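# Four arms build a self-supporting stick ring over well

## Task

Around the centre of the well (the square opening at scene x = 0, y = 0, with its edges parallel to x and y and nothing beneath it except the floor), assemble a closed ring of wooden sticks. Each stick must have one end resting on a desk and its other end resting on the following stick in the ring; sticks may stick out over the well. Any number of the four arms may help (arm1 is mounted near x=+0.22 y=+0.56 z=+0.72 facing -90 deg; arm2 near x=-0.52 y=+0.50 z=+0.72 facing -90; arm3 near x=-0.22 y=-0.56 z=+0.72 facing +90; arm4 near x=+0.52 y=-0.50 z=+0.72 facing +90; headings counter-clockwise from +x). The ring has to stand by itself: anything held up only by a robot at the end does not count. Finally, open the grippers and move the arms away.

## Robot and tools

ROBOTS. Four identical i2rt Big YAM arms, arm1 to arm4, each on its own desk around the well. Each has six revolute joints, a two-finger gripper and a wrist camera that, with joints 1 and 6 at 0 and the hand level and forward, sits above the hand looking at the fingertips. Reach is about 1.0 m from the joint1 axis. Joints move at different speeds, so the hand can take a wide, curved path between two postures. A room camera, cam_high, looks down from above.

FRAMES. Everything is in one scene frame: origin on the floor, +z up, well centre at x=0, y=0. The hand point is midway between the fingertips; its z axis runs along the fingers and the fingers close along its y axis. Hand poses are computed from each arm's true foot pose and the URDF (link pinch), which no line prints.

execute_actions. Argument actions: a list holding one action, or empty (empty just reports state and images). An action is an object keyed by arm name (arm1, arm2, arm3, arm4); each arm value holds joints, an object of absolute targets by joint name, not offsets. Names, units, ranges and signs:
- joint1_rad, radians, -2.879 to 2.879 (tolerance 0.045): turns the arm about its foot, positive counter-clockwise seen from above, 0 = arm extends the way its foot faces.
- joint2_rad, 0 to 3.141 (0.14): shoulder; 0 has the upper arm roughly level pointing back, increasing lifts it up then forward.
- joint3_rad, 0 to 3.019 (0.09): elbow; 0 is fully folded, increasing opens it.
- joint4_rad, -1.692 to 1.57 (0.055): hand pitch, positive tilts fingers up.
- joint5_rad, -1.57 to 1.57 (0.03): hand yaw, positive toward the arm's right.
- joint6_rad, -2.094 to 2.094 (0.035): hand roll, positive clockwise viewed from behind the hand.
- gripper_m, metres, 0 to 0.093 (0.003): fingertip gap; grip force roughly 50-62 N per pad, lower on some units.
All motions in one action begin together and may finish at different moments; one action runs at most 15 s. Joints or arms you omit may keep pushing toward earlier targets. An unknown key or out-of-range number makes the whole call rejected with nothing moving. Optional cameras: list of arm1_cam_wrist, arm2_cam_wrist, arm3_cam_wrist, arm4_cam_wrist, cam_high or all; omitted, null or ["all"] gives every camera, [] gives none. Images are taken when the call ends, in the order of the pictures line. If a result reports a stop, the remaining motion calls in that same reply are skipped.

wait: seconds, 0 to 10. Commands nothing new; returns state and images like an empty action.

zoom_image: camera (one of the five names) and region [x0, y0, x1, y1] in pixels of that camera's last full image, top-left origin, at most 504 x 504. Gives a more detailed view.

read_manual: optional section, only "licences"; returns licence text, moves nothing.

finished_scene: scene, the number of the current scene. Ends it irreversibly once the robots have held the last command; the result tells whether the goal was met. Replying without any tool call also ends things.

RESULT LINES. joint_status tells how each commanded motion of the last accepted action ended: reached, off_target (stopped short and may still push), contact_stop or time_out (target replaced by the resting place, though a timed-out joint may keep a target up to 0.375, 0.375, 0.113, 0.225, 0.075, 0.3 rad away for joints 1-6 and push on, moving there if the way clears; on_its_own lists it). To relieve such a push, command the reported position. "joint command not followed", usually with a cause line, means a self/inter-arm clearance check blocked that arm's joint targets (its gripper target still runs); those joints show not_followed and may be retried with later actions. on_its_own reports uncommanded behaviour; its "held at" is the held target, not the actual position. Joint torques are raw drive outputs with per-arm offset, scale and noise; nonzero even in free air. A very small target change may not move a joint, and a joint carrying load sags.

HEAT. Sustained holding or pushing warms motors, also while you think. From 85 °C a MOTOR HOT line appears; at 100 °C that arm and its gripper go limp until cool (OVER-TEMPERATURE FAULT, with limit_stop_at_motor_heat in joint_status; resend targets afterward). Some heat carries into the next scene.

CAMERAS. Calibration (K, distortion, T_world_to_cam) is given in OpenCV convention: wrist cams are 616x616 fisheye, cam_high is 896x504 pinhole with radial distortion at about (0.35, -0.04, 2.05). Real poses can differ by a few degrees and millimetres; wrist camera poses also inherit joint reading errors.

AVOID. Two arms pressing hard together fails the run immediately, and a hard collision may too; the clearance check ignores fingers, gripper housings and wrist cameras and can react too late, and no line reports arm-to-arm contact. Objects touching robots are fine. Arms do not wait for each other. The arm does not stop on contact and can push hard. Do not knock any object out of the work area. Avoid dropping, slipping, slamming and pushing sticks hard. Loose objects may occasionally get a brief nudge from outside. The simulation keeps running while you compose replies, with arms holding the last command, so finish with sticks self-supported, grippers open and arms withdrawn.

Each tool is called as a command line: name --argument value for each argument, lists and objects as JSON in quotes; but a table of rows of numbers goes row by row, as --pt "numbers of a row", without its own name.

## Session

execute_actions --actions '[]'

Scene clock: 0.00 s.
Joint torques (N m, as the arm reports them, + toward a larger angle): no reading
Motor temperatures (°C, as the motors report them): arm1=[26 23 25 23 25 24] | arm2=[25 26 27 25 23 26] | arm3=[25 24 22 26 24 22] | arm4=[23 23 23 25 23 23]
arm1.joint_positions: joint1_rad=+0.213 joint2_rad=+0.567 joint3_rad=+1.340 joint4_rad=-1.493 joint5_rad=+0.315 joint6_rad=-0.450 gripper_m=+0.095
arm1.joint_status: not commanded
arm1.hand: x=+0.2050 y=+0.3578 z=+1.3228 quat_wxyz=(-0.139, -0.452, -0.782, +0.405) (m; scene frame)
arm2.joint_positions: joint1_rad=+0.463 joint2_rad=+0.589 joint3_rad=+1.462 joint4_rad=-1.326 joint5_rad=+0.138 joint6_rad=+0.121 gripper_m=+0.094
arm2.joint_status: not commanded
arm2.hand: x=-0.4495 y=+0.3032 z=+1.3412 quat_wxyz=(-0.433, -0.525, -0.663, +0.313) (m; scene frame)
arm3.joint_positions: joint1_rad=-0.317 joint2_rad=+0.610 joint3_rad=+1.399 joint4_rad=-1.229 joint5_rad=+0.260 joint6_rad=+0.270 gripper_m=+0.095
arm3.joint_status: not commanded
arm3.hand: x=-0.1091 y=-0.3550 z=+1.3916 quat_wxyz=(-0.462, +0.339, -0.763, -0.297) (m; scene frame)
arm4.joint_positions: joint1_rad=-0.190 joint2_rad=+0.528 joint3_rad=+1.349 joint4_rad=-1.376 joint5_rad=-0.231 joint6_rad=-0.318 gripper_m=+0.094
arm4.joint_status: not commanded
arm4.hand: x=+0.5263 y=-0.3015 z=+1.2796 quat_wxyz=(-0.361, +0.686, -0.534, -0.337) (m; scene frame)
pictures: arm1_cam_wrist, arm2_cam_wrist, arm3_cam_wrist, arm4_cam_wrist, cam_high
Images, in order (width x height): arm1_cam_wrist 616x616, arm2_cam_wrist 616x616, arm3_cam_wrist 616x616, arm4_cam_wrist 616x616, cam_high 896x504.

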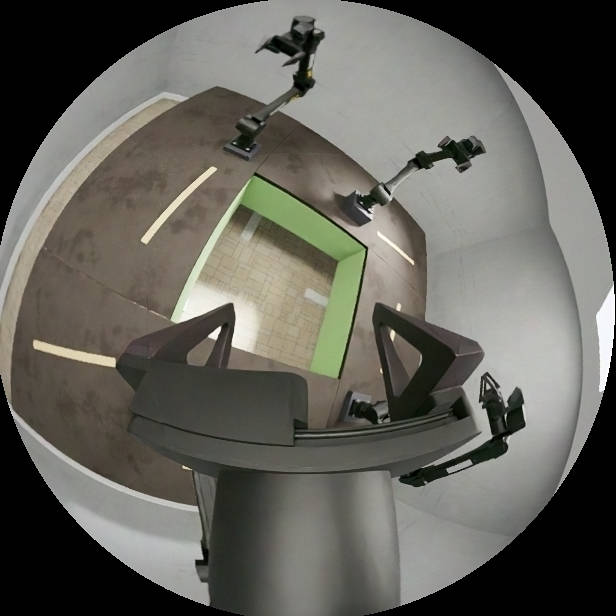

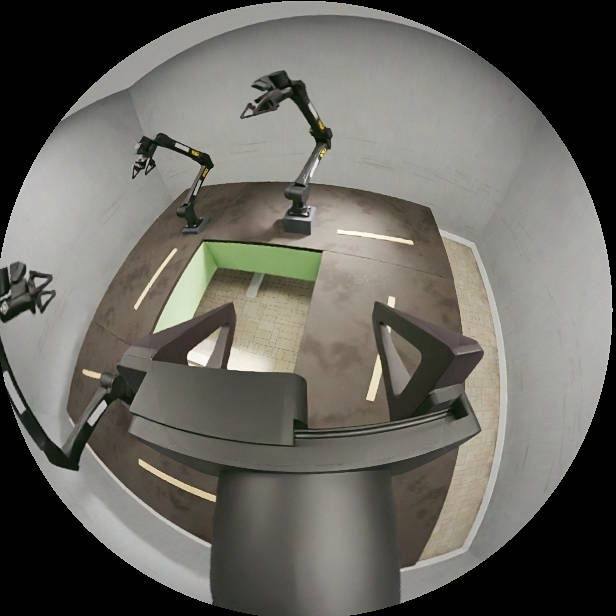

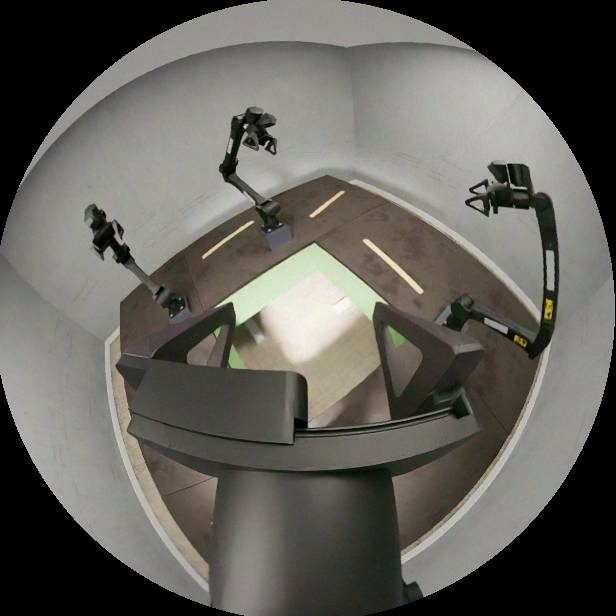

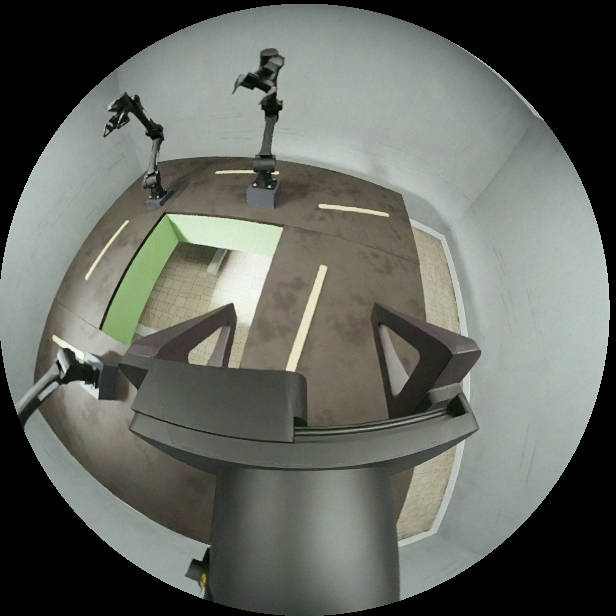

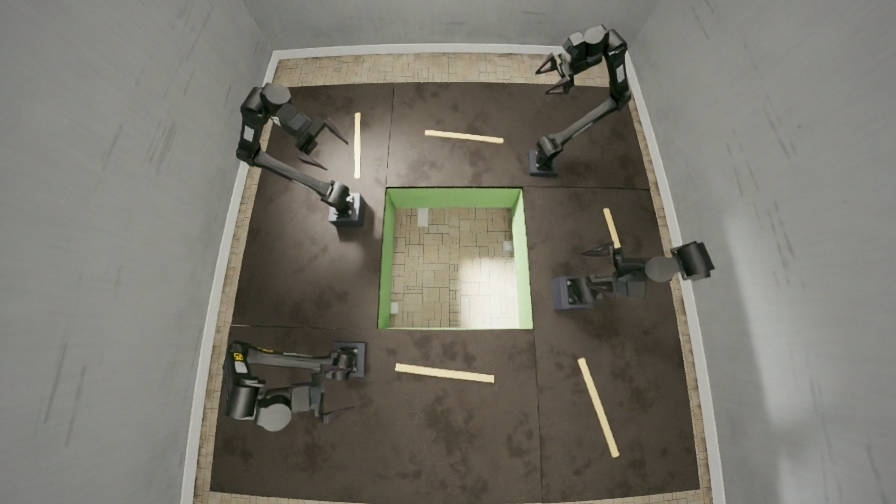

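execute_actions --actions '[{"arm1":{"joints":{"joint1_rad":1.71,"joint2_rad":1.705,"joint3_rad":0.927,"joint4_rad":-0.793,"joint5_rad":0,"joint6_rad":-0.13}},"arm2":{"joints":{"joint1_rad":-0.5,"joint2_rad":1.443,"joint3_rad":0.826,"joint4_rad":-0.954,"joint5_rad":0,"joint6_rad":-0.38}},"arm3":{"joints":{"joint1_rad":1.571,"joint2_rad":1.502,"joint3_rad":0.663,"joint4_rad":-0.732,"joint5_rad":0,"joint6_rad":-0.08}},"arm4":{"joints":{"joint1_rad":-0.153,"joint2_rad":1.342,"joint3_rad":0.724,"joint4_rad":-0.953,"joint5_rad":0,"joint6_rad":-0.04}}}]'

Scene clock: 21.93 s.
Joint torques (N m, as the arm reports them, + toward a larger angle): arm1=[ -0.07 -11.58   7.37   1.13  -0.07   0.2 ] | arm2=[-1.06 -6.27  9.34  0.49  0.05 -0.16] | arm3=[ 1.19 -8.06  6.33  0.8  -0.05 -0.15] | arm4=[ 0.44 -8.1   7.1   0.84  0.    0.13]
Motor temperatures (°C, as the motors report them): arm1=[26 23 29 23 25 24] | arm2=[25 26 30 26 23 26] | arm3=[25 24 28 26 24 22] | arm4=[23 23 28 25 23 23]
arm1.joint_positions: joint1_rad=+1.713 joint2_rad=+1.697 joint3_rad=+0.924 joint4_rad=-0.809 joint5_rad=+0.000 joint6_rad=-0.137 gripper_m=+0.095
arm1.joint_status: all done
arm1.hand: x=+0.6205 y=+0.6185 z=+0.8091 quat_wxyz=(+0.004, +0.141, -0.990, -0.004) (m; scene frame)
arm2.joint_positions: joint1_rad=-0.499 joint2_rad=+1.438 joint3_rad=+0.809 joint4_rad=-0.962 joint5_rad=+0.001 joint6_rad=-0.366 gripper_m=+0.094
arm2.joint_status: all done
arm2.hand: x=-0.6932 y=+0.2047 z=+0.8050 quat_wxyz=(+0.004, -0.762, -0.647, -0.005) (m; scene frame)
arm3.joint_positions: joint1_rad=+1.571 joint2_rad=+1.498 joint3_rad=+0.669 joint4_rad=-0.738 joint5_rad=+0.001 joint6_rad=-0.068 gripper_m=+0.095
arm3.joint_status: all done
arm3.hand: x=-0.5379 y=-0.5660 z=+0.7991 quat_wxyz=(-0.008, +0.999, +0.045, +0.002) (m; scene frame)
arm4.joint_positions: joint1_rad=-0.161 joint2_rad=+1.331 joint3_rad=+0.712 joint4_rad=-0.965 joint5_rad=-0.003 joint6_rad=-0.052 gripper_m=+0.094
arm4.joint_status: all done
arm4.hand: x=+0.5694 y=-0.1984 z=+0.7936 quat_wxyz=(+0.012, +0.668, -0.744, -0.002) (m; scene frame)
pictures: arm1_cam_wrist, arm2_cam_wrist, arm3_cam_wrist, arm4_cam_wrist, cam_high
camera_calibration (this result's frames):
arm1_cam_wrist: T_world_to_cam=[[0.271451, -0.961976, -0.030279, 0.454173], [-0.772675, -0.236575, 0.589072, 0.155427], [-0.573836, -0.136508, -0.807513, 1.21655], [0, 0, 0, 1]] pos_world=[0.694908, 0.639742, 0.904574]
arm2_cam_wrist: T_world_to_cam=[[-0.986125, 0.165925, 0.00518821, -0.725165], [0.136134, 0.790392, 0.597284, -0.545385], [0.0950039, 0.589703, -0.802013, 0.71578], [0, 0, 0, 1]] pos_world=[-0.708859, 0.129294, 0.903577]
arm3_cam_wrist: T_world_to_cam=[[-0.0867875, 0.996057, 0.0183796, 0.501325], [0.808719, 0.059667, 0.585161, 0.0104691], [0.581757, 0.0656486, -0.810709, 1.12057], [0, 0, 0, 1]] pos_world=[-0.616857, -0.573537, 0.893116]
arm4_cam_wrist: T_world_to_cam=[[0.993931, -0.106667, -0.0269051, -0.561101], [-0.0697224, -0.799997, 0.595939, -0.592561], [-0.0850908, -0.590446, -0.802579, 0.691907], [0, 0, 0, 1]] pos_world=[0.575255, -0.125365, 0.893344]
Images, in order (width x height): arm1_cam_wrist 616x616, arm2_cam_wrist 616x616, arm3_cam_wrist 616x616, arm4_cam_wrist 616x616, cam_high 896x504.

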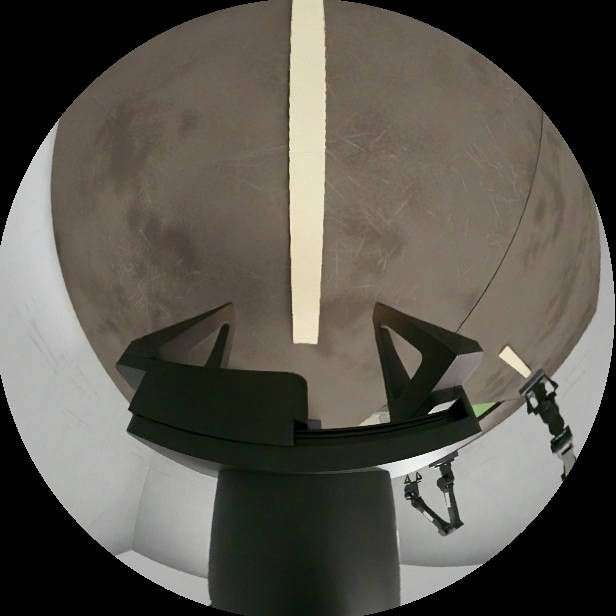

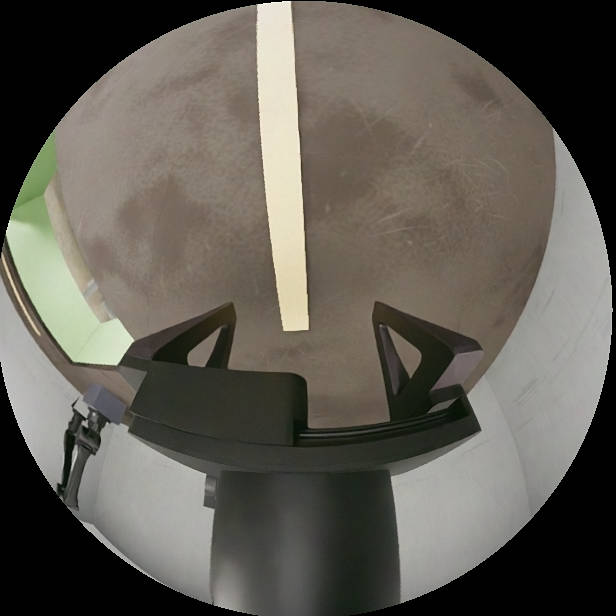

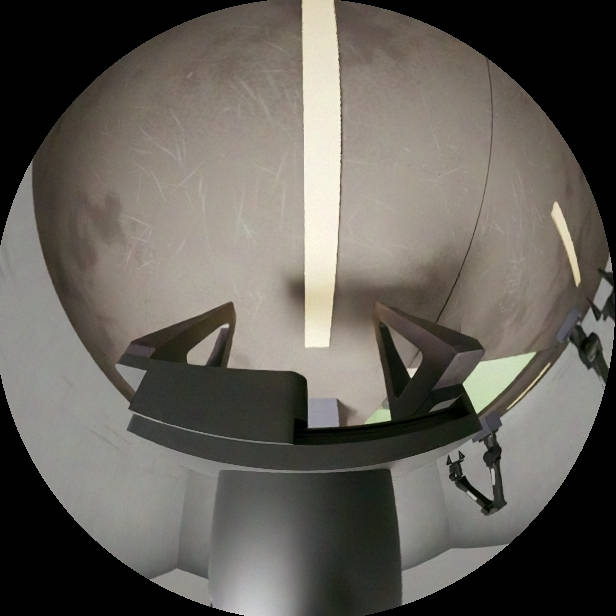

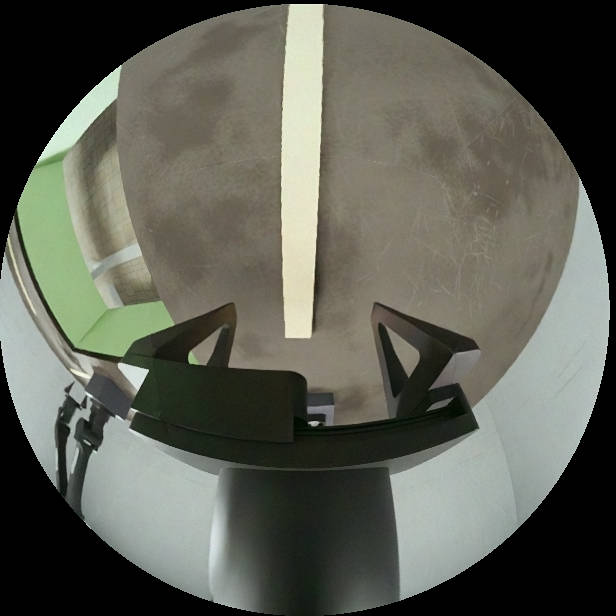

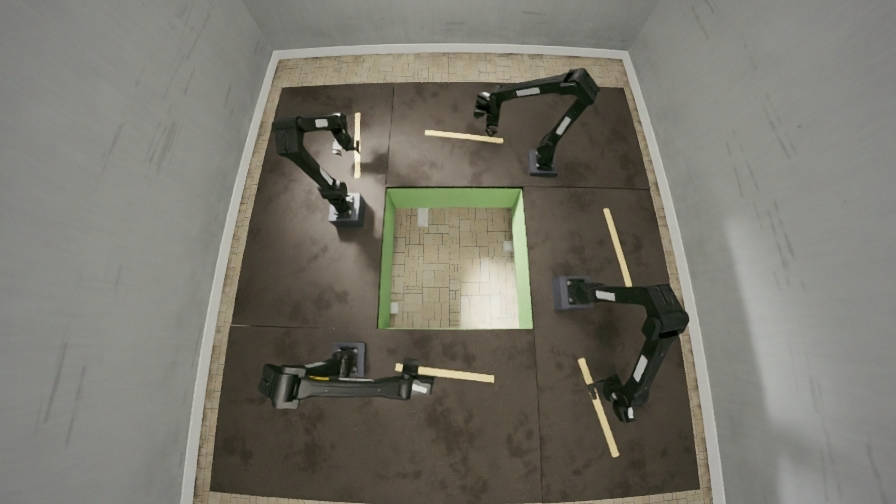

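execute_actions --actions '[{"arm1":{"joints":{"joint2_rad":1.873,"joint3_rad":0.894,"joint4_rad":-0.592}},"arm2":{"joints":{"joint1_rad":-0.46,"joint2_rad":1.644,"joint3_rad":0.8,"joint4_rad":-0.727,"joint6_rad":-0.42}},"arm3":{"joints":{"joint1_rad":1.54,"joint2_rad":1.7,"joint3_rad":0.624,"joint4_rad":-0.495}},"arm4":{"joints":{"joint1_rad":-0.13,"joint2_rad":1.509,"joint3_rad":0.668,"joint4_rad":-0.73}}}]' --cameras '[]'

execute_actions --actions '[{"arm1":{"joints":{"gripper_m":0}},"arm2":{"joints":{"gripper_m":0}},"arm3":{"joints":{"gripper_m":0}},"arm4":{"joints":{"gripper_m":0}}}]'

Scene clock: 27.30 s.
Joint torques (N m, as the arm reports them, + toward a larger angle): arm1=[  1.05 -13.16   5.78   1.2   -0.08   0.2 ] | arm2=[-0.64 -7.93  6.12  1.14  0.12 -0.06] | arm3=[  0.84 -10.07   4.63   0.88  -0.06  -0.15] | arm4=[  0.16 -10.2    5.15   1.4   -0.2    0.04]
Motor temperatures (°C, as the motors report them): arm1=[26 23 28 23 25 24] | arm2=[25 26 31 26 23 26] | arm3=[25 24 27 26 24 22] | arm4=[23 23 28 25 23 23]
arm1.joint_positions: joint1_rad=+1.713 joint2_rad=+1.871 joint3_rad=+0.891 joint4_rad=-0.609 joint5_rad=+0.001 joint6_rad=-0.137 gripper_m=+0.095
arm1.joint_status: all done
arm1.hand: x=+0.6197 y=+0.6190 z=+0.7332 quat_wxyz=(+0.008, +0.141, -0.990, -0.004) (m; scene frame)
arm2.joint_positions: joint1_rad=-0.464 joint2_rad=+1.640 joint3_rad=+0.803 joint4_rad=-0.753 joint5_rad=-0.001 joint6_rad=-0.414 gripper_m=+0.094
arm2.joint_status: all done
arm2.hand: x=-0.6944 y=+0.1769 z=+0.7353 quat_wxyz=(+0.003, -0.735, -0.678, -0.004) (m; scene frame)
arm3.joint_positions: joint1_rad=+1.546 joint2_rad=+1.707 joint3_rad=+0.627 joint4_rad=-0.504 joint5_rad=+0.001 joint6_rad=-0.068 gripper_m=+0.095
arm3.joint_status: all done
arm3.hand: x=-0.5336 y=-0.5567 z=+0.7272 quat_wxyz=(-0.007, +0.999, +0.032, +0.010) (m; scene frame)
arm4.joint_positions: joint1_rad=-0.135 joint2_rad=+1.504 joint3_rad=+0.668 joint4_rad=-0.756 joint5_rad=+0.001 joint6_rad=-0.041 gripper_m=+0.094
arm4.joint_status: all done
arm4.hand: x=+0.5625 y=-0.1878 z=+0.7303 quat_wxyz=(+0.014, +0.673, -0.739, +0.003) (m; scene frame)
pictures: none
No camera images: the call's "cameras" was empty. Leave "cameras" out to get every camera's image.

Scene clock: 28.03 s.
Joint torques (N m, as the arm reports them, + toward a larger angle): arm1=[  0.38 -13.4    5.94   1.34  -0.11   0.19] | arm2=[-0.68 -7.91  6.17  0.68  0.17 -0.08] | arm3=[  0.81 -10.05   4.61   0.88  -0.05  -0.15] | arm4=[  0.1  -10.12   5.19   0.83  -0.25   0.02]
Motor temperatures (°C, as the motors report them): arm1=[26 23 28 23 25 24] | arm2=[25 26 31 26 23 26] | arm3=[25 24 27 26 24 22] | arm4=[23 23 28 25 23 23]
arm1.joint_positions: joint1_rad=+1.713 joint2_rad=+1.871 joint3_rad=+0.891 joint4_rad=-0.609 joint5_rad=+0.001 joint6_rad=-0.137 gripper_m=+0.027
arm1.joint_status: gripper_m off_target (ended at +0.027, target +0.000)
arm1.hand: x=+0.6197 y=+0.6190 z=+0.7332 quat_wxyz=(+0.008, +0.140, -0.990, -0.004) (m; scene frame)
arm2.joint_positions: joint1_rad=-0.464 joint2_rad=+1.640 joint3_rad=+0.803 joint4_rad=-0.740 joint5_rad=-0.002 joint6_rad=-0.414 gripper_m=+0.027
arm2.joint_status: gripper_m off_target (ended at +0.027, target +0.000)
arm2.hand: x=-0.6958 y=+0.1739 z=+0.7353 quat_wxyz=(+0.000, -0.735, -0.678, +0.002) (m; scene frame)
arm3.joint_positions: joint1_rad=+1.546 joint2_rad=+1.707 joint3_rad=+0.627 joint4_rad=-0.504 joint5_rad=+0.001 joint6_rad=-0.069 gripper_m=+0.027
arm3.joint_status: gripper_m off_target (ended at +0.027, target +0.000)
arm3.hand: x=-0.5336 y=-0.5568 z=+0.7272 quat_wxyz=(-0.007, +0.999, +0.032, +0.010) (m; scene frame)
arm4.joint_positions: joint1_rad=-0.135 joint2_rad=+1.504 joint3_rad=+0.668 joint4_rad=-0.742 joint5_rad=+0.002 joint6_rad=-0.041 gripper_m=+0.027
arm4.joint_status: gripper_m off_target (ended at +0.027, target +0.000)
arm4.hand: x=+0.5631 y=-0.1844 z=+0.7302 quat_wxyz=(+0.008, +0.673, -0.739, -0.002) (m; scene frame)
pictures: arm1_cam_wrist, arm2_cam_wrist, arm3_cam_wrist, arm4_cam_wrist, cam_high
camera_calibration (this result's frames):
arm1_cam_wrist: T_world_to_cam=[[0.270926, -0.962117, -0.0304999, 0.453176], [-0.768342, -0.23523, 0.595245, 0.191586], [-0.57987, -0.137833, -0.802965, 1.15606], [0, 0, 0, 1]] pos_world=[0.694789, 0.640418, 0.828055]
arm2_cam_wrist: T_world_to_cam=[[-0.99644, 0.0838738, 0.00849078, -0.717546], [0.0729593, 0.80752, 0.58531, -0.517143], [0.0422357, 0.583846, -0.810765, 0.648961], [0, 0, 0, 1]] pos_world=[-0.70467, 0.0988934, 0.834936]
arm3_cam_wrist: T_world_to_cam=[[-0.0617353, 0.997947, 0.0170703, 0.509265], [0.800029, 0.039251, 0.598676, 0.0226958], [0.596777, 0.0506162, -0.800809, 1.05165], [0, 0, 0, 1]] pos_world=[-0.614319, -0.56234, 0.819892]
arm4_cam_wrist: T_world_to_cam=[[0.995626, -0.0909951, -0.0211984, -0.557342], [-0.0609191, -0.804262, 0.591144, -0.546244], [-0.0708402, -0.587266, -0.806288, 0.644086], [0, 0, 0, 1]] pos_world=[0.567254, -0.111789, 0.830412]
Images, in order (width x height): arm1_cam_wrist 616x616, arm2_cam_wrist 616x616, arm3_cam_wrist 616x616, arm4_cam_wrist 616x616, cam_high 896x504.

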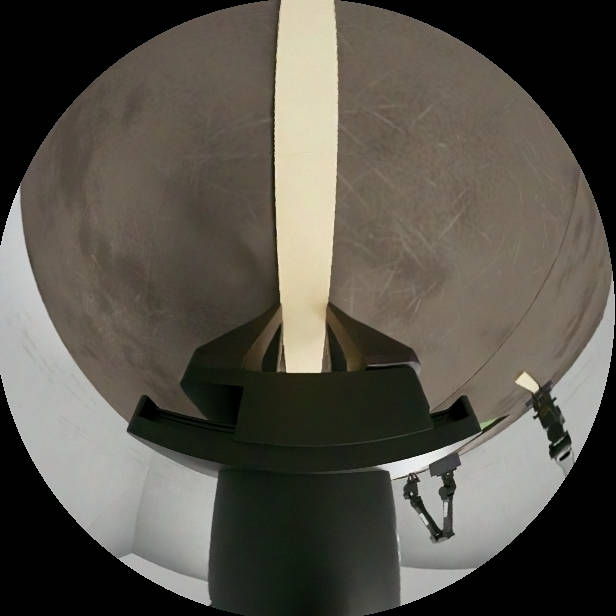

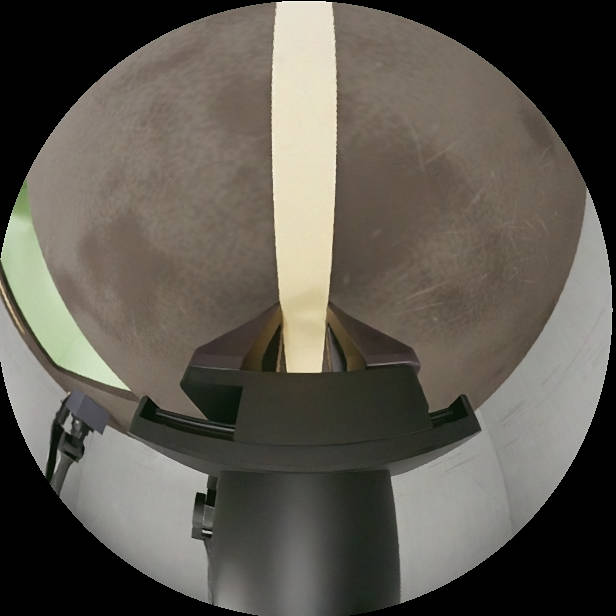

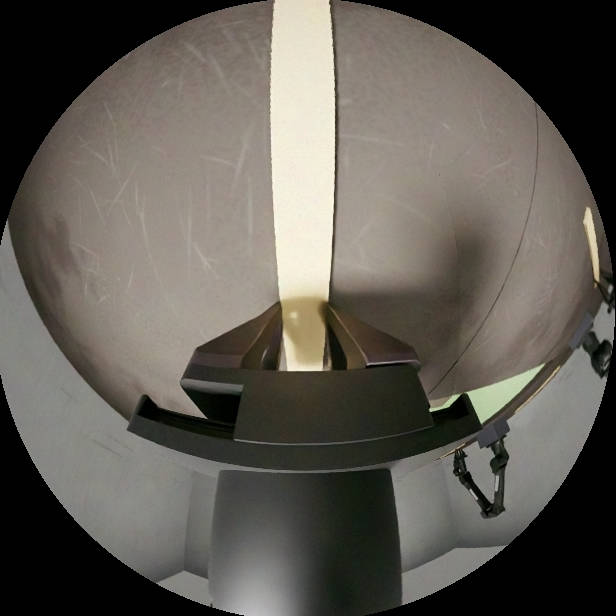

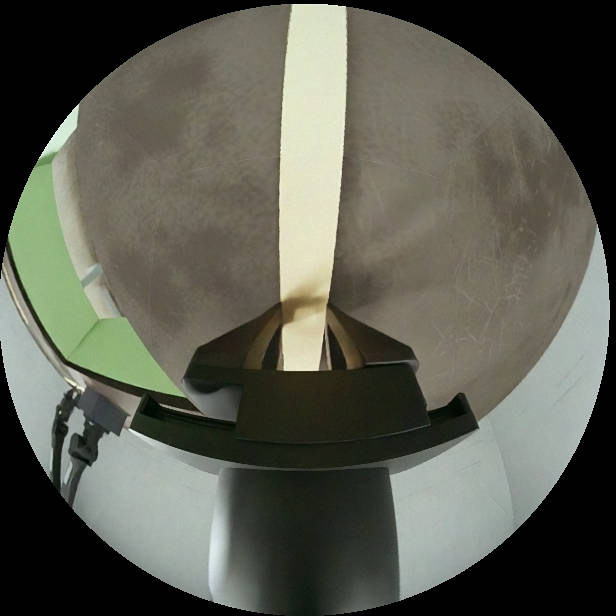

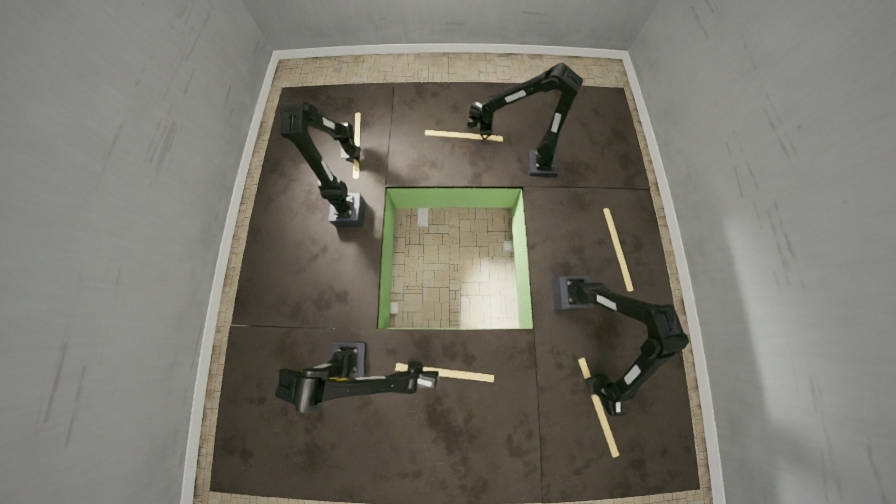

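execute_actions --actions '[{"arm1":{"joints":{"joint2_rad":1.3,"joint3_rad":0.66,"joint4_rad":-0.93,"joint6_rad":-1.5}},"arm3":{"joints":{"joint2_rad":1.3,"joint3_rad":0.66,"joint4_rad":-0.93,"joint6_rad":-1.5}}}]' --cameras '[]'

execute_actions --actions '[{"arm1":{"joints":{"joint1_rad":-0.71}},"arm3":{"joints":{"joint1_rad":-0.71}}}]' --cameras '["cam_high"]'

execute_actions --actions '[{"arm1":{"joints":{"joint2_rad":1.528,"joint3_rad":0.492,"joint4_rad":-0.355,"joint5_rad":-0.14,"joint6_rad":-0.71}},"arm3":{"joints":{"joint2_rad":1.52,"joint3_rad":0.492,"joint4_rad":-0.365,"joint5_rad":-0.14,"joint6_rad":-0.71}},"arm2":{"joints":{"joint2_rad":1.35,"joint3_rad":0.83,"joint4_rad":-1.0}},"arm4":{"joints":{"joint2_rad":1.25,"joint3_rad":0.72,"joint4_rad":-1.0}}}]'

Scene clock: 40.70 s.
Joint torques (N m, as the arm reports them, + toward a larger angle): arm1=[ 0.72 -7.79  8.55 -0.32 -0.21  0.04] | arm2=[-0.62 -7.87  6.16  0.71  0.18 -0.08] | arm3=[ 0.9  -5.85 10.44  0.1  -0.13 -0.16] | arm4=[  0.13 -10.14   5.17   0.81  -0.23   0.04]
Motor temperatures (°C, as the motors report them): arm1=[26 24 28 23 25 24] | arm2=[25 27 30 26 23 26] | arm3=[25 25 26 26 24 22] | arm4=[23 24 27 25 23 23]
arm1.joint_positions: joint1_rad=+1.713 joint2_rad=+1.303 joint3_rad=+0.652 joint4_rad=-0.914 joint5_rad=+0.001 joint6_rad=-1.493 gripper_m=+0.027
arm1.joint_status: all done
arm1.hand: x=+0.5063 y=+0.6014 z=+0.8601 quat_wxyz=(-0.005, +0.730, -0.683, -0.001) (m; scene frame)
arm2.joint_positions: joint1_rad=-0.464 joint2_rad=+1.640 joint3_rad=+0.803 joint4_rad=-0.740 joint5_rad=-0.002 joint6_rad=-0.414 gripper_m=+0.027
arm2.joint_status: not commanded
arm2.hand: x=-0.6958 y=+0.1739 z=+0.7353 quat_wxyz=(+0.000, -0.735, -0.678, +0.002) (m; scene frame)
arm3.joint_positions: joint1_rad=+1.546 joint2_rad=+1.295 joint3_rad=+0.627 joint4_rad=-0.923 joint5_rad=+0.001 joint6_rad=-1.487 gripper_m=+0.027
arm3.joint_status: all done
arm3.hand: x=-0.4962 y=-0.5587 z=+0.8446 quat_wxyz=(+0.004, +0.737, +0.675, +0.015) (m; scene frame)
arm4.joint_positions: joint1_rad=-0.135 joint2_rad=+1.504 joint3_rad=+0.668 joint4_rad=-0.742 joint5_rad=+0.002 joint6_rad=-0.041 gripper_m=+0.027
arm4.joint_status: not commanded
arm4.hand: x=+0.5631 y=-0.1844 z=+0.7302 quat_wxyz=(+0.008, +0.673, -0.739, -0.002) (m; scene frame)
pictures: none
No camera images: the call's "cameras" was empty. Leave "cameras" out to get every camera's image.

Scene clock: 42.90 s.
Joint torques (N m, as the arm reports them, + toward a larger angle): arm1=[ 0.05 -7.39  8.45 -0.25 -0.33  0.06] | arm2=[-0.74 -7.9   6.16  0.71  0.18 -0.08] | arm3=[ 1.26 -5.7  10.6   0.13 -0.15 -0.16] | arm4=[  0.21 -10.09   5.16   0.79  -0.25   0.03]
Motor temperatures (°C, as the motors report them): arm1=[26 24 28 23 25 24] | arm2=[25 27 30 26 23 26] | arm3=[25 25 27 26 24 22] | arm4=[23 24 27 25 23 23]
arm1.joint_positions: joint1_rad=-0.706 joint2_rad=+1.303 joint3_rad=+0.652 joint4_rad=-0.914 joint5_rad=+0.003 joint6_rad=-1.494 gripper_m=+0.027
arm1.joint_status: all done
arm1.hand: x=+0.0271 y=+0.3374 z=+0.8576 quat_wxyz=(+0.003, -0.381, -0.925, -0.002) (m; scene frame)
arm2.joint_positions: joint1_rad=-0.464 joint2_rad=+1.640 joint3_rad=+0.803 joint4_rad=-0.740 joint5_rad=-0.002 joint6_rad=-0.414 gripper_m=+0.027
arm2.joint_status: not commanded
arm2.hand: x=-0.6958 y=+0.1739 z=+0.7353 quat_wxyz=(+0.000, -0.735, -0.678, +0.002) (m; scene frame)
arm3.joint_positions: joint1_rad=-0.708 joint2_rad=+1.295 joint3_rad=+0.627 joint4_rad=-0.923 joint5_rad=+0.001 joint6_rad=-1.489 gripper_m=+0.027
arm3.joint_status: all done
arm3.hand: x=-0.0397 y=-0.3453 z=+0.8508 quat_wxyz=(+0.002, +0.927, -0.375, -0.002) (m; scene frame)
arm4.joint_positions: joint1_rad=-0.135 joint2_rad=+1.504 joint3_rad=+0.668 joint4_rad=-0.742 joint5_rad=+0.002 joint6_rad=-0.041 gripper_m=+0.027
arm4.joint_status: not commanded
arm4.hand: x=+0.5631 y=-0.1844 z=+0.7302 quat_wxyz=(+0.008, +0.673, -0.739, -0.002) (m; scene frame)
pictures: cam_high
Images, in order (width x height): cam_high 896x504.

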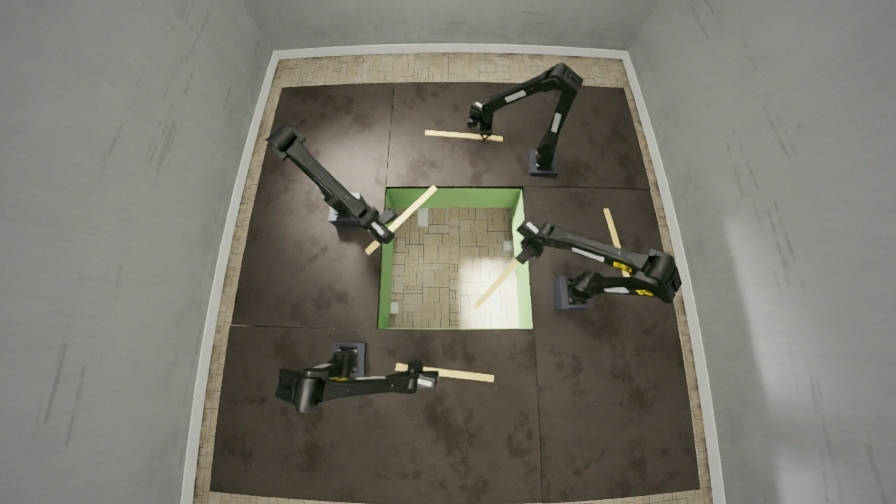

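Scene clock: 44.63 s.
Joint torques (N m, as the arm reports them, + toward a larger angle): arm1=[ 0.23 -8.68  6.64  1.79 -0.42  0.15] | arm2=[-0.65 -5.7  10.46 -0.15  0.16 -0.08] | arm3=[ 1.28 -7.91  6.79  1.32 -0.37  0.14] | arm4=[ 0.25 -7.91  9.7  -0.05 -0.24  0.04]
Motor temperatures (°C, as the motors report them): arm1=[26 24 28 23 25 24] | arm2=[25 27 30 26 23 26] | arm3=[25 25 27 26 24 22] | arm4=[23 24 27 25 23 23]
arm1.joint_positions: joint1_rad=-0.706 joint2_rad=+1.533 joint3_rad=+0.475 joint4_rad=-0.376 joint5_rad=-0.136 joint6_rad=-0.718 gripper_m=+0.027
arm1.joint_status: all done
arm1.hand: x=+0.0430 y=+0.3201 z=+0.7577 quat_wxyz=(-0.070, -0.696, -0.712, +0.060) (m; scene frame)
arm2.joint_positions: joint1_rad=-0.464 joint2_rad=+1.346 joint3_rad=+0.803 joint4_rad=-0.991 joint5_rad=-0.002 joint6_rad=-0.414 gripper_m=+0.027
arm2.joint_status: all done
arm2.hand: x=-0.6806 y=+0.2014 z=+0.8325 quat_wxyz=(-0.006, -0.735, -0.678, +0.022) (m; scene frame)
arm3.joint_positions: joint1_rad=-0.708 joint2_rad=+1.528 joint3_rad=+0.477 joint4_rad=-0.377 joint5_rad=-0.134 joint6_rad=-0.723 gripper_m=+0.027
arm3.joint_status: all done
arm3.hand: x=-0.0448 y=-0.3145 z=+0.7587 quat_wxyz=(-0.073, +0.719, -0.687, -0.075) (m; scene frame)
arm4.joint_positions: joint1_rad=-0.135 joint2_rad=+1.248 joint3_rad=+0.673 joint4_rad=-0.991 joint5_rad=+0.002 joint6_rad=-0.041 gripper_m=+0.027
arm4.joint_status: all done
arm4.hand: x=+0.5601 y=-0.2150 z=+0.8044 quat_wxyz=(+0.003, +0.673, -0.739, -0.005) (m; scene frame)
pictures: arm1_cam_wrist, arm2_cam_wrist, arm3_cam_wrist, arm4_cam_wrist, cam_high
camera_calibration (this result's frames):
arm1_cam_wrist: T_world_to_cam=[[-0.999173, -0.0212222, -0.0346758, 0.0791881], [-0.0339394, 0.904984, 0.42409, -0.603296], [0.0223809, 0.424916, -0.904956, 0.671417], [0, 0, 0, 1]] pos_world=[0.0436201, 0.262358, 0.8662]
arm2_cam_wrist: T_world_to_cam=[[-0.996104, 0.0843568, 0.0257028, -0.719803], [0.0844547, 0.82866, 0.553345, -0.567125], [0.0253796, 0.55336, -0.832556, 0.723912], [0, 0, 0, 1]] pos_world=[-0.687475, 0.13009, 0.935013]
arm3_cam_wrist: T_world_to_cam=[[0.99912, 0.0416353, 0.00509252, 0.0529266], [0.0361284, -0.915876, 0.399833, -0.58052], [0.0213113, -0.399297, -0.916574, 0.69343], [0, 0, 0, 1]] pos_world=[-0.0466847, -0.257003, 0.867422]
arm4_cam_wrist: T_world_to_cam=[[0.995643, -0.090921, -0.0206751, -0.555959], [-0.0620204, -0.811343, 0.581272, -0.607862], [-0.0696243, -0.577457, -0.813447, 0.692848], [0, 0, 0, 1]] pos_world=[0.564076, -0.143643, 0.905434]
Images, in order (width x height): arm1_cam_wrist 616x616, arm2_cam_wrist 616x616, arm3_cam_wrist 616x616, arm4_cam_wrist 616x616, cam_high 896x504.

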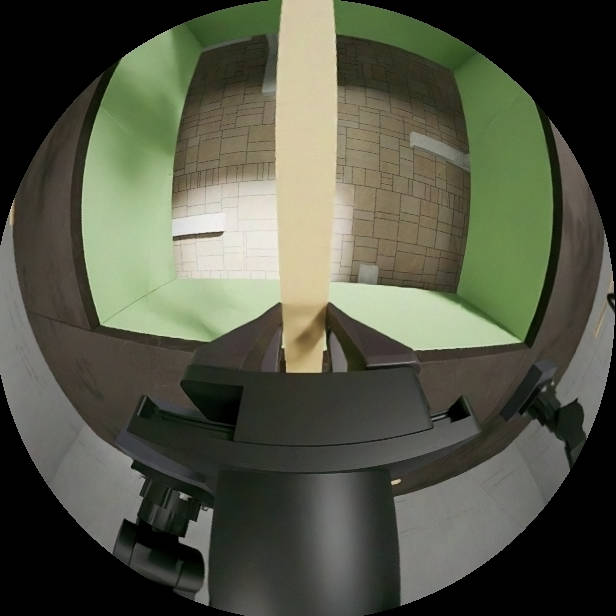

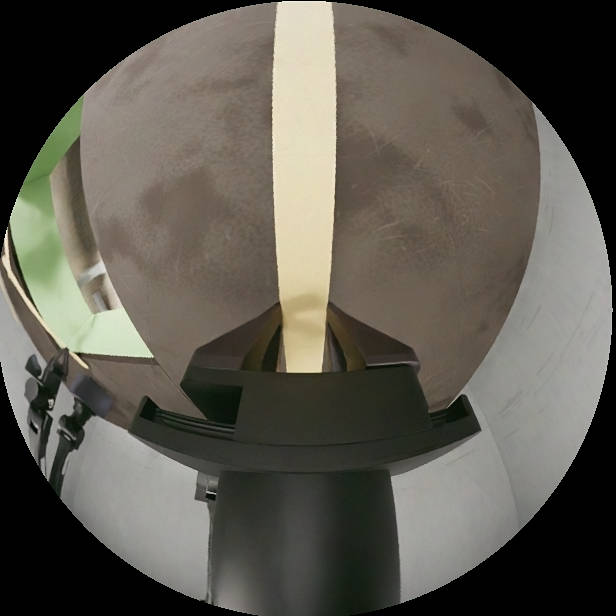

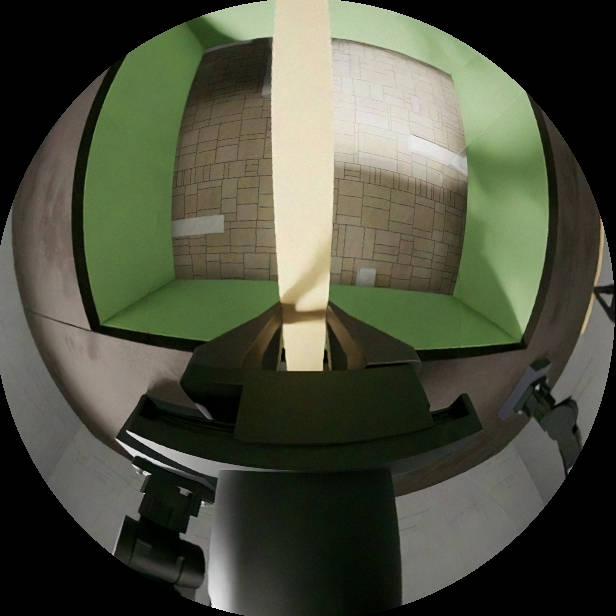

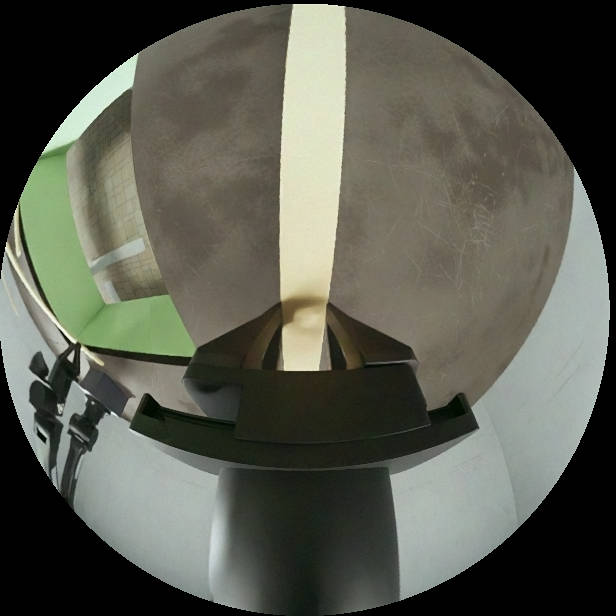

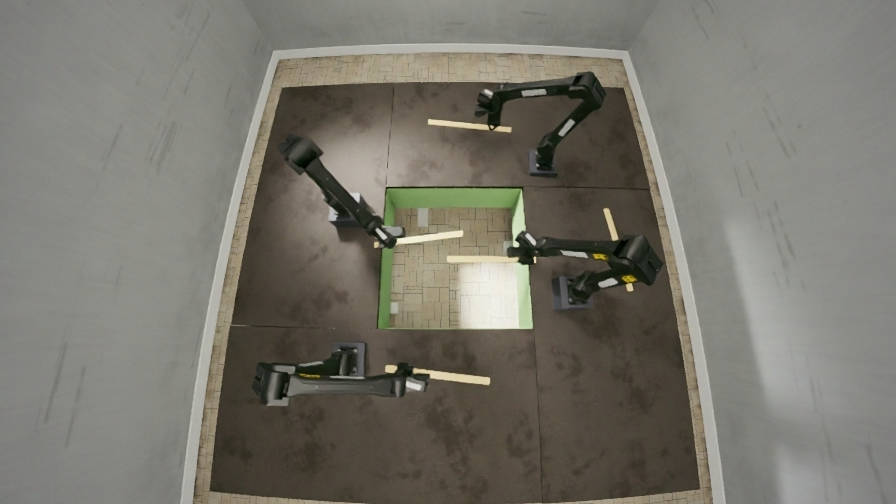

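execute_actions --actions '[{"arm1":{"joints":{"joint3_rad":0.536,"joint6_rad":-0.68}},"arm3":{"joints":{"joint3_rad":0.53,"joint6_rad":-0.66}},"arm2":{"joints":{"joint1_rad":0,"joint5_rad":-0.21,"joint6_rad":-1.55}},"arm4":{"joints":{"joint1_rad":0,"joint5_rad":-0.21,"joint6_rad":-1.55}}}]' --cameras '[]'

execute_actions --actions '[{"arm2":{"joints":{"joint2_rad":1.72,"joint3_rad":1.23,"joint4_rad":-0.85}},"arm4":{"joints":{"joint2_rad":1.7,"joint3_rad":1.24,"joint4_rad":-0.87}}}]' --cameras '[]'

execute_actions --actions '[{"arm2":{"joints":{"joint1_rad":0.4}},"arm4":{"joints":{"joint1_rad":0.37}}}]' --cameras '["cam_high"]'

Scene clock: 52.67 s.
Joint torques (N m, as the arm reports them, + toward a larger angle): arm1=[ 0.71 -9.27  7.42  1.61 -0.43  0.22] | arm2=[-1.04 -5.51 10.63 -0.12 -0.23 -0.16] | arm3=[ 1.29 -8.1   8.86  1.37 -0.36  0.13] | arm4=[-0.35 -7.73  9.61 -0.13 -0.58 -0.07]
Motor temperatures (°C, as the motors report them): arm1=[26 24 28 23 25 24] | arm2=[25 27 31 26 23 26] | arm3=[25 25 27 26 24 22] | arm4=[23 24 30 25 23 23]
arm1.joint_positions: joint1_rad=-0.706 joint2_rad=+1.533 joint3_rad=+0.515 joint4_rad=-0.373 joint5_rad=-0.136 joint6_rad=-0.687 gripper_m=+0.027
arm1.joint_status: all done
arm1.hand: x=+0.0277 y=+0.3020 z=+0.7671 quat_wxyz=(-0.073, -0.704, -0.702, +0.080) (m; scene frame)
arm2.joint_positions: joint1_rad=+0.001 joint2_rad=+1.346 joint3_rad=+0.803 joint4_rad=-0.991 joint5_rad=-0.208 joint6_rad=-1.537 gripper_m=+0.027
arm2.joint_status: all done
arm2.hand: x=-0.4940 y=+0.1600 z=+0.8350 quat_wxyz=(-0.100, -0.029, -0.994, +0.021) (m; scene frame)
arm3.joint_positions: joint1_rad=-0.708 joint2_rad=+1.528 joint3_rad=+0.492 joint4_rad=-0.377 joint5_rad=-0.134 joint6_rad=-0.672 gripper_m=+0.027
arm3.joint_status: all done
arm3.hand: x=-0.0395 y=-0.3082 z=+0.7621 quat_wxyz=(-0.078, +0.701, -0.704, -0.077) (m; scene frame)
arm4.joint_positions: joint1_rad=+0.002 joint2_rad=+1.248 joint3_rad=+0.673 joint4_rad=-0.991 joint5_rad=-0.206 joint6_rad=-1.538 gripper_m=+0.027
arm4.joint_status: all done
arm4.hand: x=+0.4855 y=-0.2124 z=+0.8091 quat_wxyz=(+0.000, +0.994, -0.015, -0.110) (m; scene frame)
pictures: none
No camera images: the call's "cameras" was empty. Leave "cameras" out to get every camera's image.

Scene clock: 53.87 s.
Joint torques (N m, as the arm reports them, + toward a larger angle): arm1=[ 0.12 -9.53  7.36  1.58 -0.4   0.21] | arm2=[ -1.14 -12.    12.9    0.63  -0.25  -0.12] | arm3=[ 1.24 -8.1   8.86  1.37 -0.36  0.13] | arm4=[ -0.28 -16.03  10.78   0.79  -0.59  -0.05]
Motor temperatures (°C, as the motors report them): arm1=[26 24 28 23 25 24] | arm2=[25 27 32 26 23 26] | arm3=[25 25 27 26 24 22] | arm4=[23 24 30 25 23 23]
arm1.joint_positions: joint1_rad=-0.706 joint2_rad=+1.533 joint3_rad=+0.515 joint4_rad=-0.373 joint5_rad=-0.136 joint6_rad=-0.687 gripper_m=+0.027
arm1.joint_status: not commanded
arm1.hand: x=+0.0277 y=+0.3020 z=+0.7671 quat_wxyz=(-0.073, -0.704, -0.702, +0.080) (m; scene frame)
arm2.joint_positions: joint1_rad=+0.001 joint2_rad=+1.726 joint3_rad=+1.178 joint4_rad=-0.857 joint5_rad=-0.208 joint6_rad=-1.539 gripper_m=+0.027
arm2.joint_status: all done
arm2.hand: x=-0.4991 y=-0.0141 z=+0.8171 quat_wxyz=(-0.100, -0.021, -0.991, +0.086) (m; scene frame)
arm3.joint_positions: joint1_rad=-0.708 joint2_rad=+1.528 joint3_rad=+0.492 joint4_rad=-0.377 joint5_rad=-0.134 joint6_rad=-0.672 gripper_m=+0.027
arm3.joint_status: not commanded
arm3.hand: x=-0.0395 y=-0.3082 z=+0.7621 quat_wxyz=(-0.078, +0.701, -0.704, -0.077) (m; scene frame)
arm4.joint_positions: joint1_rad=+0.002 joint2_rad=+1.695 joint3_rad=+1.183 joint4_rad=-0.877 joint5_rad=-0.206 joint6_rad=-1.541 gripper_m=+0.027
arm4.joint_status: all done
arm4.hand: x=+0.4851 y=+0.0131 z=+0.8204 quat_wxyz=(-0.089, +0.990, -0.005, -0.111) (m; scene frame)
pictures: none
No camera images: the call's "cameras" was empty. Leave "cameras" out to get every camera's image.

Scene clock: 55.20 s.
Joint torques (N m, as the arm reports them, + toward a larger angle): arm1=[ 0.65 -8.88  7.47  1.57 -0.41  0.21] | arm2=[ -0.93 -12.64  12.74   0.67  -0.16  -0.12] | arm3=[ 1.3  -8.1   8.85  1.37 -0.36  0.13] | arm4=[ -0.33 -15.71  10.64   0.82  -0.42  -0.04]
Motor temperatures (°C, as the motors report them): arm1=[26 24 28 23 25 24] | arm2=[25 27 32 26 23 26] | arm3=[25 25 28 26 24 22] | arm4=[23 24 31 25 23 23]
arm1.joint_positions: joint1_rad=-0.706 joint2_rad=+1.533 joint3_rad=+0.515 joint4_rad=-0.373 joint5_rad=-0.136 joint6_rad=-0.687 gripper_m=+0.027
arm1.joint_status: not commanded
arm1.hand: x=+0.0277 y=+0.3020 z=+0.7671 quat_wxyz=(-0.073, -0.704, -0.702, +0.080) (m; scene frame)
arm2.joint_positions: joint1_rad=+0.402 joint2_rad=+1.726 joint3_rad=+1.182 joint4_rad=-0.857 joint5_rad=-0.210 joint6_rad=-1.539 gripper_m=+0.027
arm2.joint_status: all done
arm2.hand: x=-0.2994 y=+0.0333 z=+0.8166 quat_wxyz=(-0.115, +0.177, -0.975, +0.064) (m; scene frame)
arm3.joint_positions: joint1_rad=-0.708 joint2_rad=+1.528 joint3_rad=+0.492 joint4_rad=-0.377 joint5_rad=-0.134 joint6_rad=-0.672 gripper_m=+0.027
arm3.joint_status: not commanded
arm3.hand: x=-0.0395 y=-0.3082 z=+0.7621 quat_wxyz=(-0.078, +0.701, -0.704, -0.077) (m; scene frame)
arm4.joint_positions: joint1_rad=+0.374 joint2_rad=+1.695 joint3_rad=+1.183 joint4_rad=-0.877 joint5_rad=-0.209 joint6_rad=-1.541 gripper_m=+0.027
arm4.joint_status: all done
arm4.hand: x=+0.3006 y=-0.0353 z=+0.8233 quat_wxyz=(-0.069, +0.973, +0.179, -0.127) (m; scene frame)
pictures: cam_high
Images, in order (width x height): cam_high 896x504.

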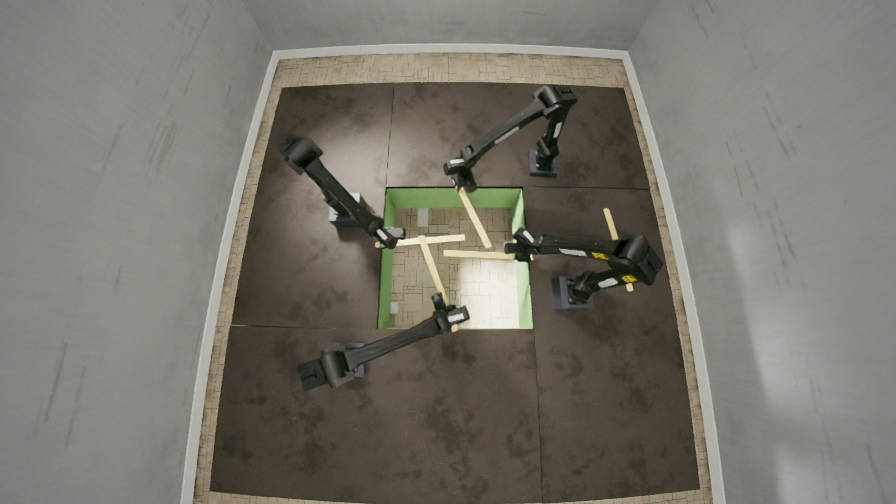

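execute_actions --actions '[{"arm2":{"joints":{"joint2_rad":1.82,"joint4_rad":-0.82}},"arm4":{"joints":{"joint2_rad":1.82,"joint4_rad":-0.84}},"arm3":{"joints":{"joint3_rad":0.548}}}]' --cameras '[]'

execute_actions --actions '[{"arm2":{"joints":{"joint6_rad":-1.16}},"arm4":{"joints":{"joint6_rad":-1.17}}}]' --cameras '["cam_high"]'

zoom_image --camera "cam_high" --region '[350,160,560,350]'

Scene clock: 59.37 s.
Joint torques (N m, as the arm reports them, + toward a larger angle): arm1=[ 0.72 -8.42  7.42  1.7  -0.42  0.18] | arm2=[ -1.21 -13.49  11.25   0.66  -0.15  -0.12] | arm3=[ 1.27 -8.24  9.06  1.4  -0.36  0.13] | arm4=[ -0.27 -17.89   9.04   0.9   -0.45  -0.05]
Motor temperatures (°C, as the motors report them): arm1=[26 24 28 23 25 24] | arm2=[25 27 33 26 23 26] | arm3=[25 25 28 26 24 22] | arm4=[23 25 32 25 23 23]
arm1.joint_positions: joint1_rad=-0.706 joint2_rad=+1.533 joint3_rad=+0.515 joint4_rad=-0.373 joint5_rad=-0.136 joint6_rad=-0.687 gripper_m=+0.027
arm1.joint_status: not commanded
arm1.hand: x=+0.0277 y=+0.3020 z=+0.7671 quat_wxyz=(-0.073, -0.704, -0.702, +0.080) (m; scene frame)
arm2.joint_positions: joint1_rad=+0.402 joint2_rad=+1.838 joint3_rad=+1.190 joint4_rad=-0.832 joint5_rad=-0.210 joint6_rad=-1.539 gripper_m=+0.027
arm2.joint_status: all done
arm2.hand: x=-0.3003 y=+0.0344 z=+0.7647 quat_wxyz=(-0.107, +0.174, -0.979, +0.025) (m; scene frame)
arm3.joint_positions: joint1_rad=-0.708 joint2_rad=+1.528 joint3_rad=+0.510 joint4_rad=-0.377 joint5_rad=-0.134 joint6_rad=-0.672 gripper_m=+0.027
arm3.joint_status: all done
arm3.hand: x=-0.0331 y=-0.3003 z=+0.7665 quat_wxyz=(-0.087, +0.701, -0.703, -0.078) (m; scene frame)
arm4.joint_positions: joint1_rad=+0.374 joint2_rad=+1.829 joint3_rad=+1.197 joint4_rad=-0.850 joint5_rad=-0.209 joint6_rad=-1.541 gripper_m=+0.027
arm4.joint_status: all done
arm4.hand: x=+0.2995 y=-0.0348 z=+0.7628 quat_wxyz=(-0.023, +0.977, +0.175, -0.118) (m; scene frame)
pictures: none
No camera images: the call's "cameras" was empty. Leave "cameras" out to get every camera's image.

Scene clock: 60.77 s.
Joint torques (N m, as the arm reports them, + toward a larger angle): arm1=[-0.1  -9.6   7.42  1.69 -0.41  0.22] | arm2=[ -1.16 -13.84  11.3    0.76  -0.16   0.21] | arm3=[ 1.25 -8.26  9.04  1.39 -0.36  0.13] | arm4=[ -0.45 -17.94   9.19   0.88  -0.43   0.22]
Motor temperatures (°C, as the motors report them): arm1=[26 24 28 23 25 24] | arm2=[25 27 33 26 23 26] | arm3=[25 25 28 26 24 22] | arm4=[23 25 32 25 23 23]
arm1.joint_positions: joint1_rad=-0.706 joint2_rad=+1.533 joint3_rad=+0.515 joint4_rad=-0.373 joint5_rad=-0.137 joint6_rad=-0.687 gripper_m=+0.027
arm1.joint_status: not commanded
arm1.hand: x=+0.0277 y=+0.3019 z=+0.7671 quat_wxyz=(-0.073, -0.705, -0.701, +0.080) (m; scene frame)
arm2.joint_positions: joint1_rad=+0.402 joint2_rad=+1.838 joint3_rad=+1.190 joint4_rad=-0.832 joint5_rad=-0.210 joint6_rad=-1.180 gripper_m=+0.027
arm2.joint_status: all done
arm2.hand: x=-0.3003 y=+0.0344 z=+0.7647 quat_wxyz=(-0.110, -0.004, -0.994, +0.006) (m; scene frame)
arm3.joint_positions: joint1_rad=-0.708 joint2_rad=+1.528 joint3_rad=+0.510 joint4_rad=-0.377 joint5_rad=-0.134 joint6_rad=-0.672 gripper_m=+0.027
arm3.joint_status: not commanded
arm3.hand: x=-0.0331 y=-0.3003 z=+0.7665 quat_wxyz=(-0.087, +0.701, -0.703, -0.078) (m; scene frame)
arm4.joint_positions: joint1_rad=+0.374 joint2_rad=+1.829 joint3_rad=+1.197 joint4_rad=-0.850 joint5_rad=-0.209 joint6_rad=-1.192 gripper_m=+0.027
arm4.joint_status: all done
arm4.hand: x=+0.2995 y=-0.0348 z=+0.7628 quat_wxyz=(-0.002, +0.993, +0.002, -0.121) (m; scene frame)
pictures: cam_high
Images, in order (width x height): cam_high 896x504.

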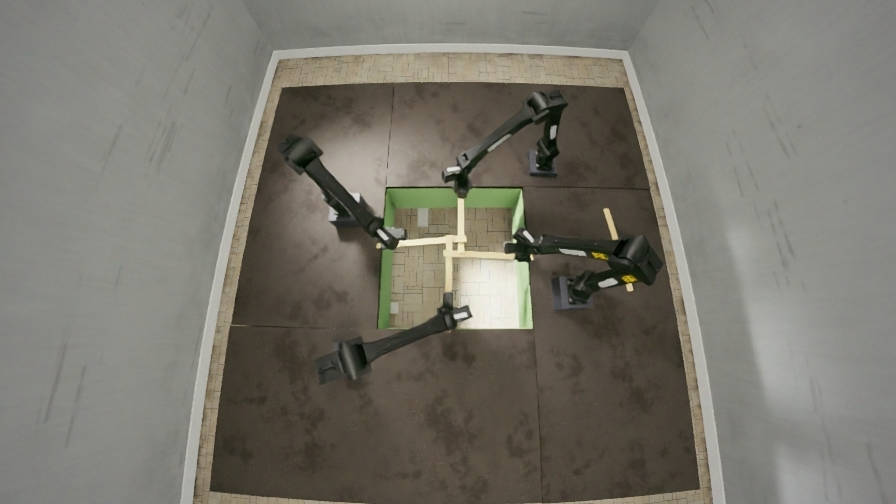

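Region (350, 160, 560, 350) of cam_high's 896x504 image, scaled by 2.400, with more detail than that image has; it fills the top 456 rows of this view, and the rest is white.

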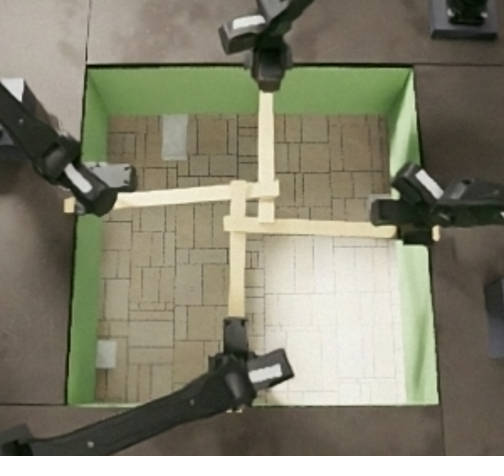

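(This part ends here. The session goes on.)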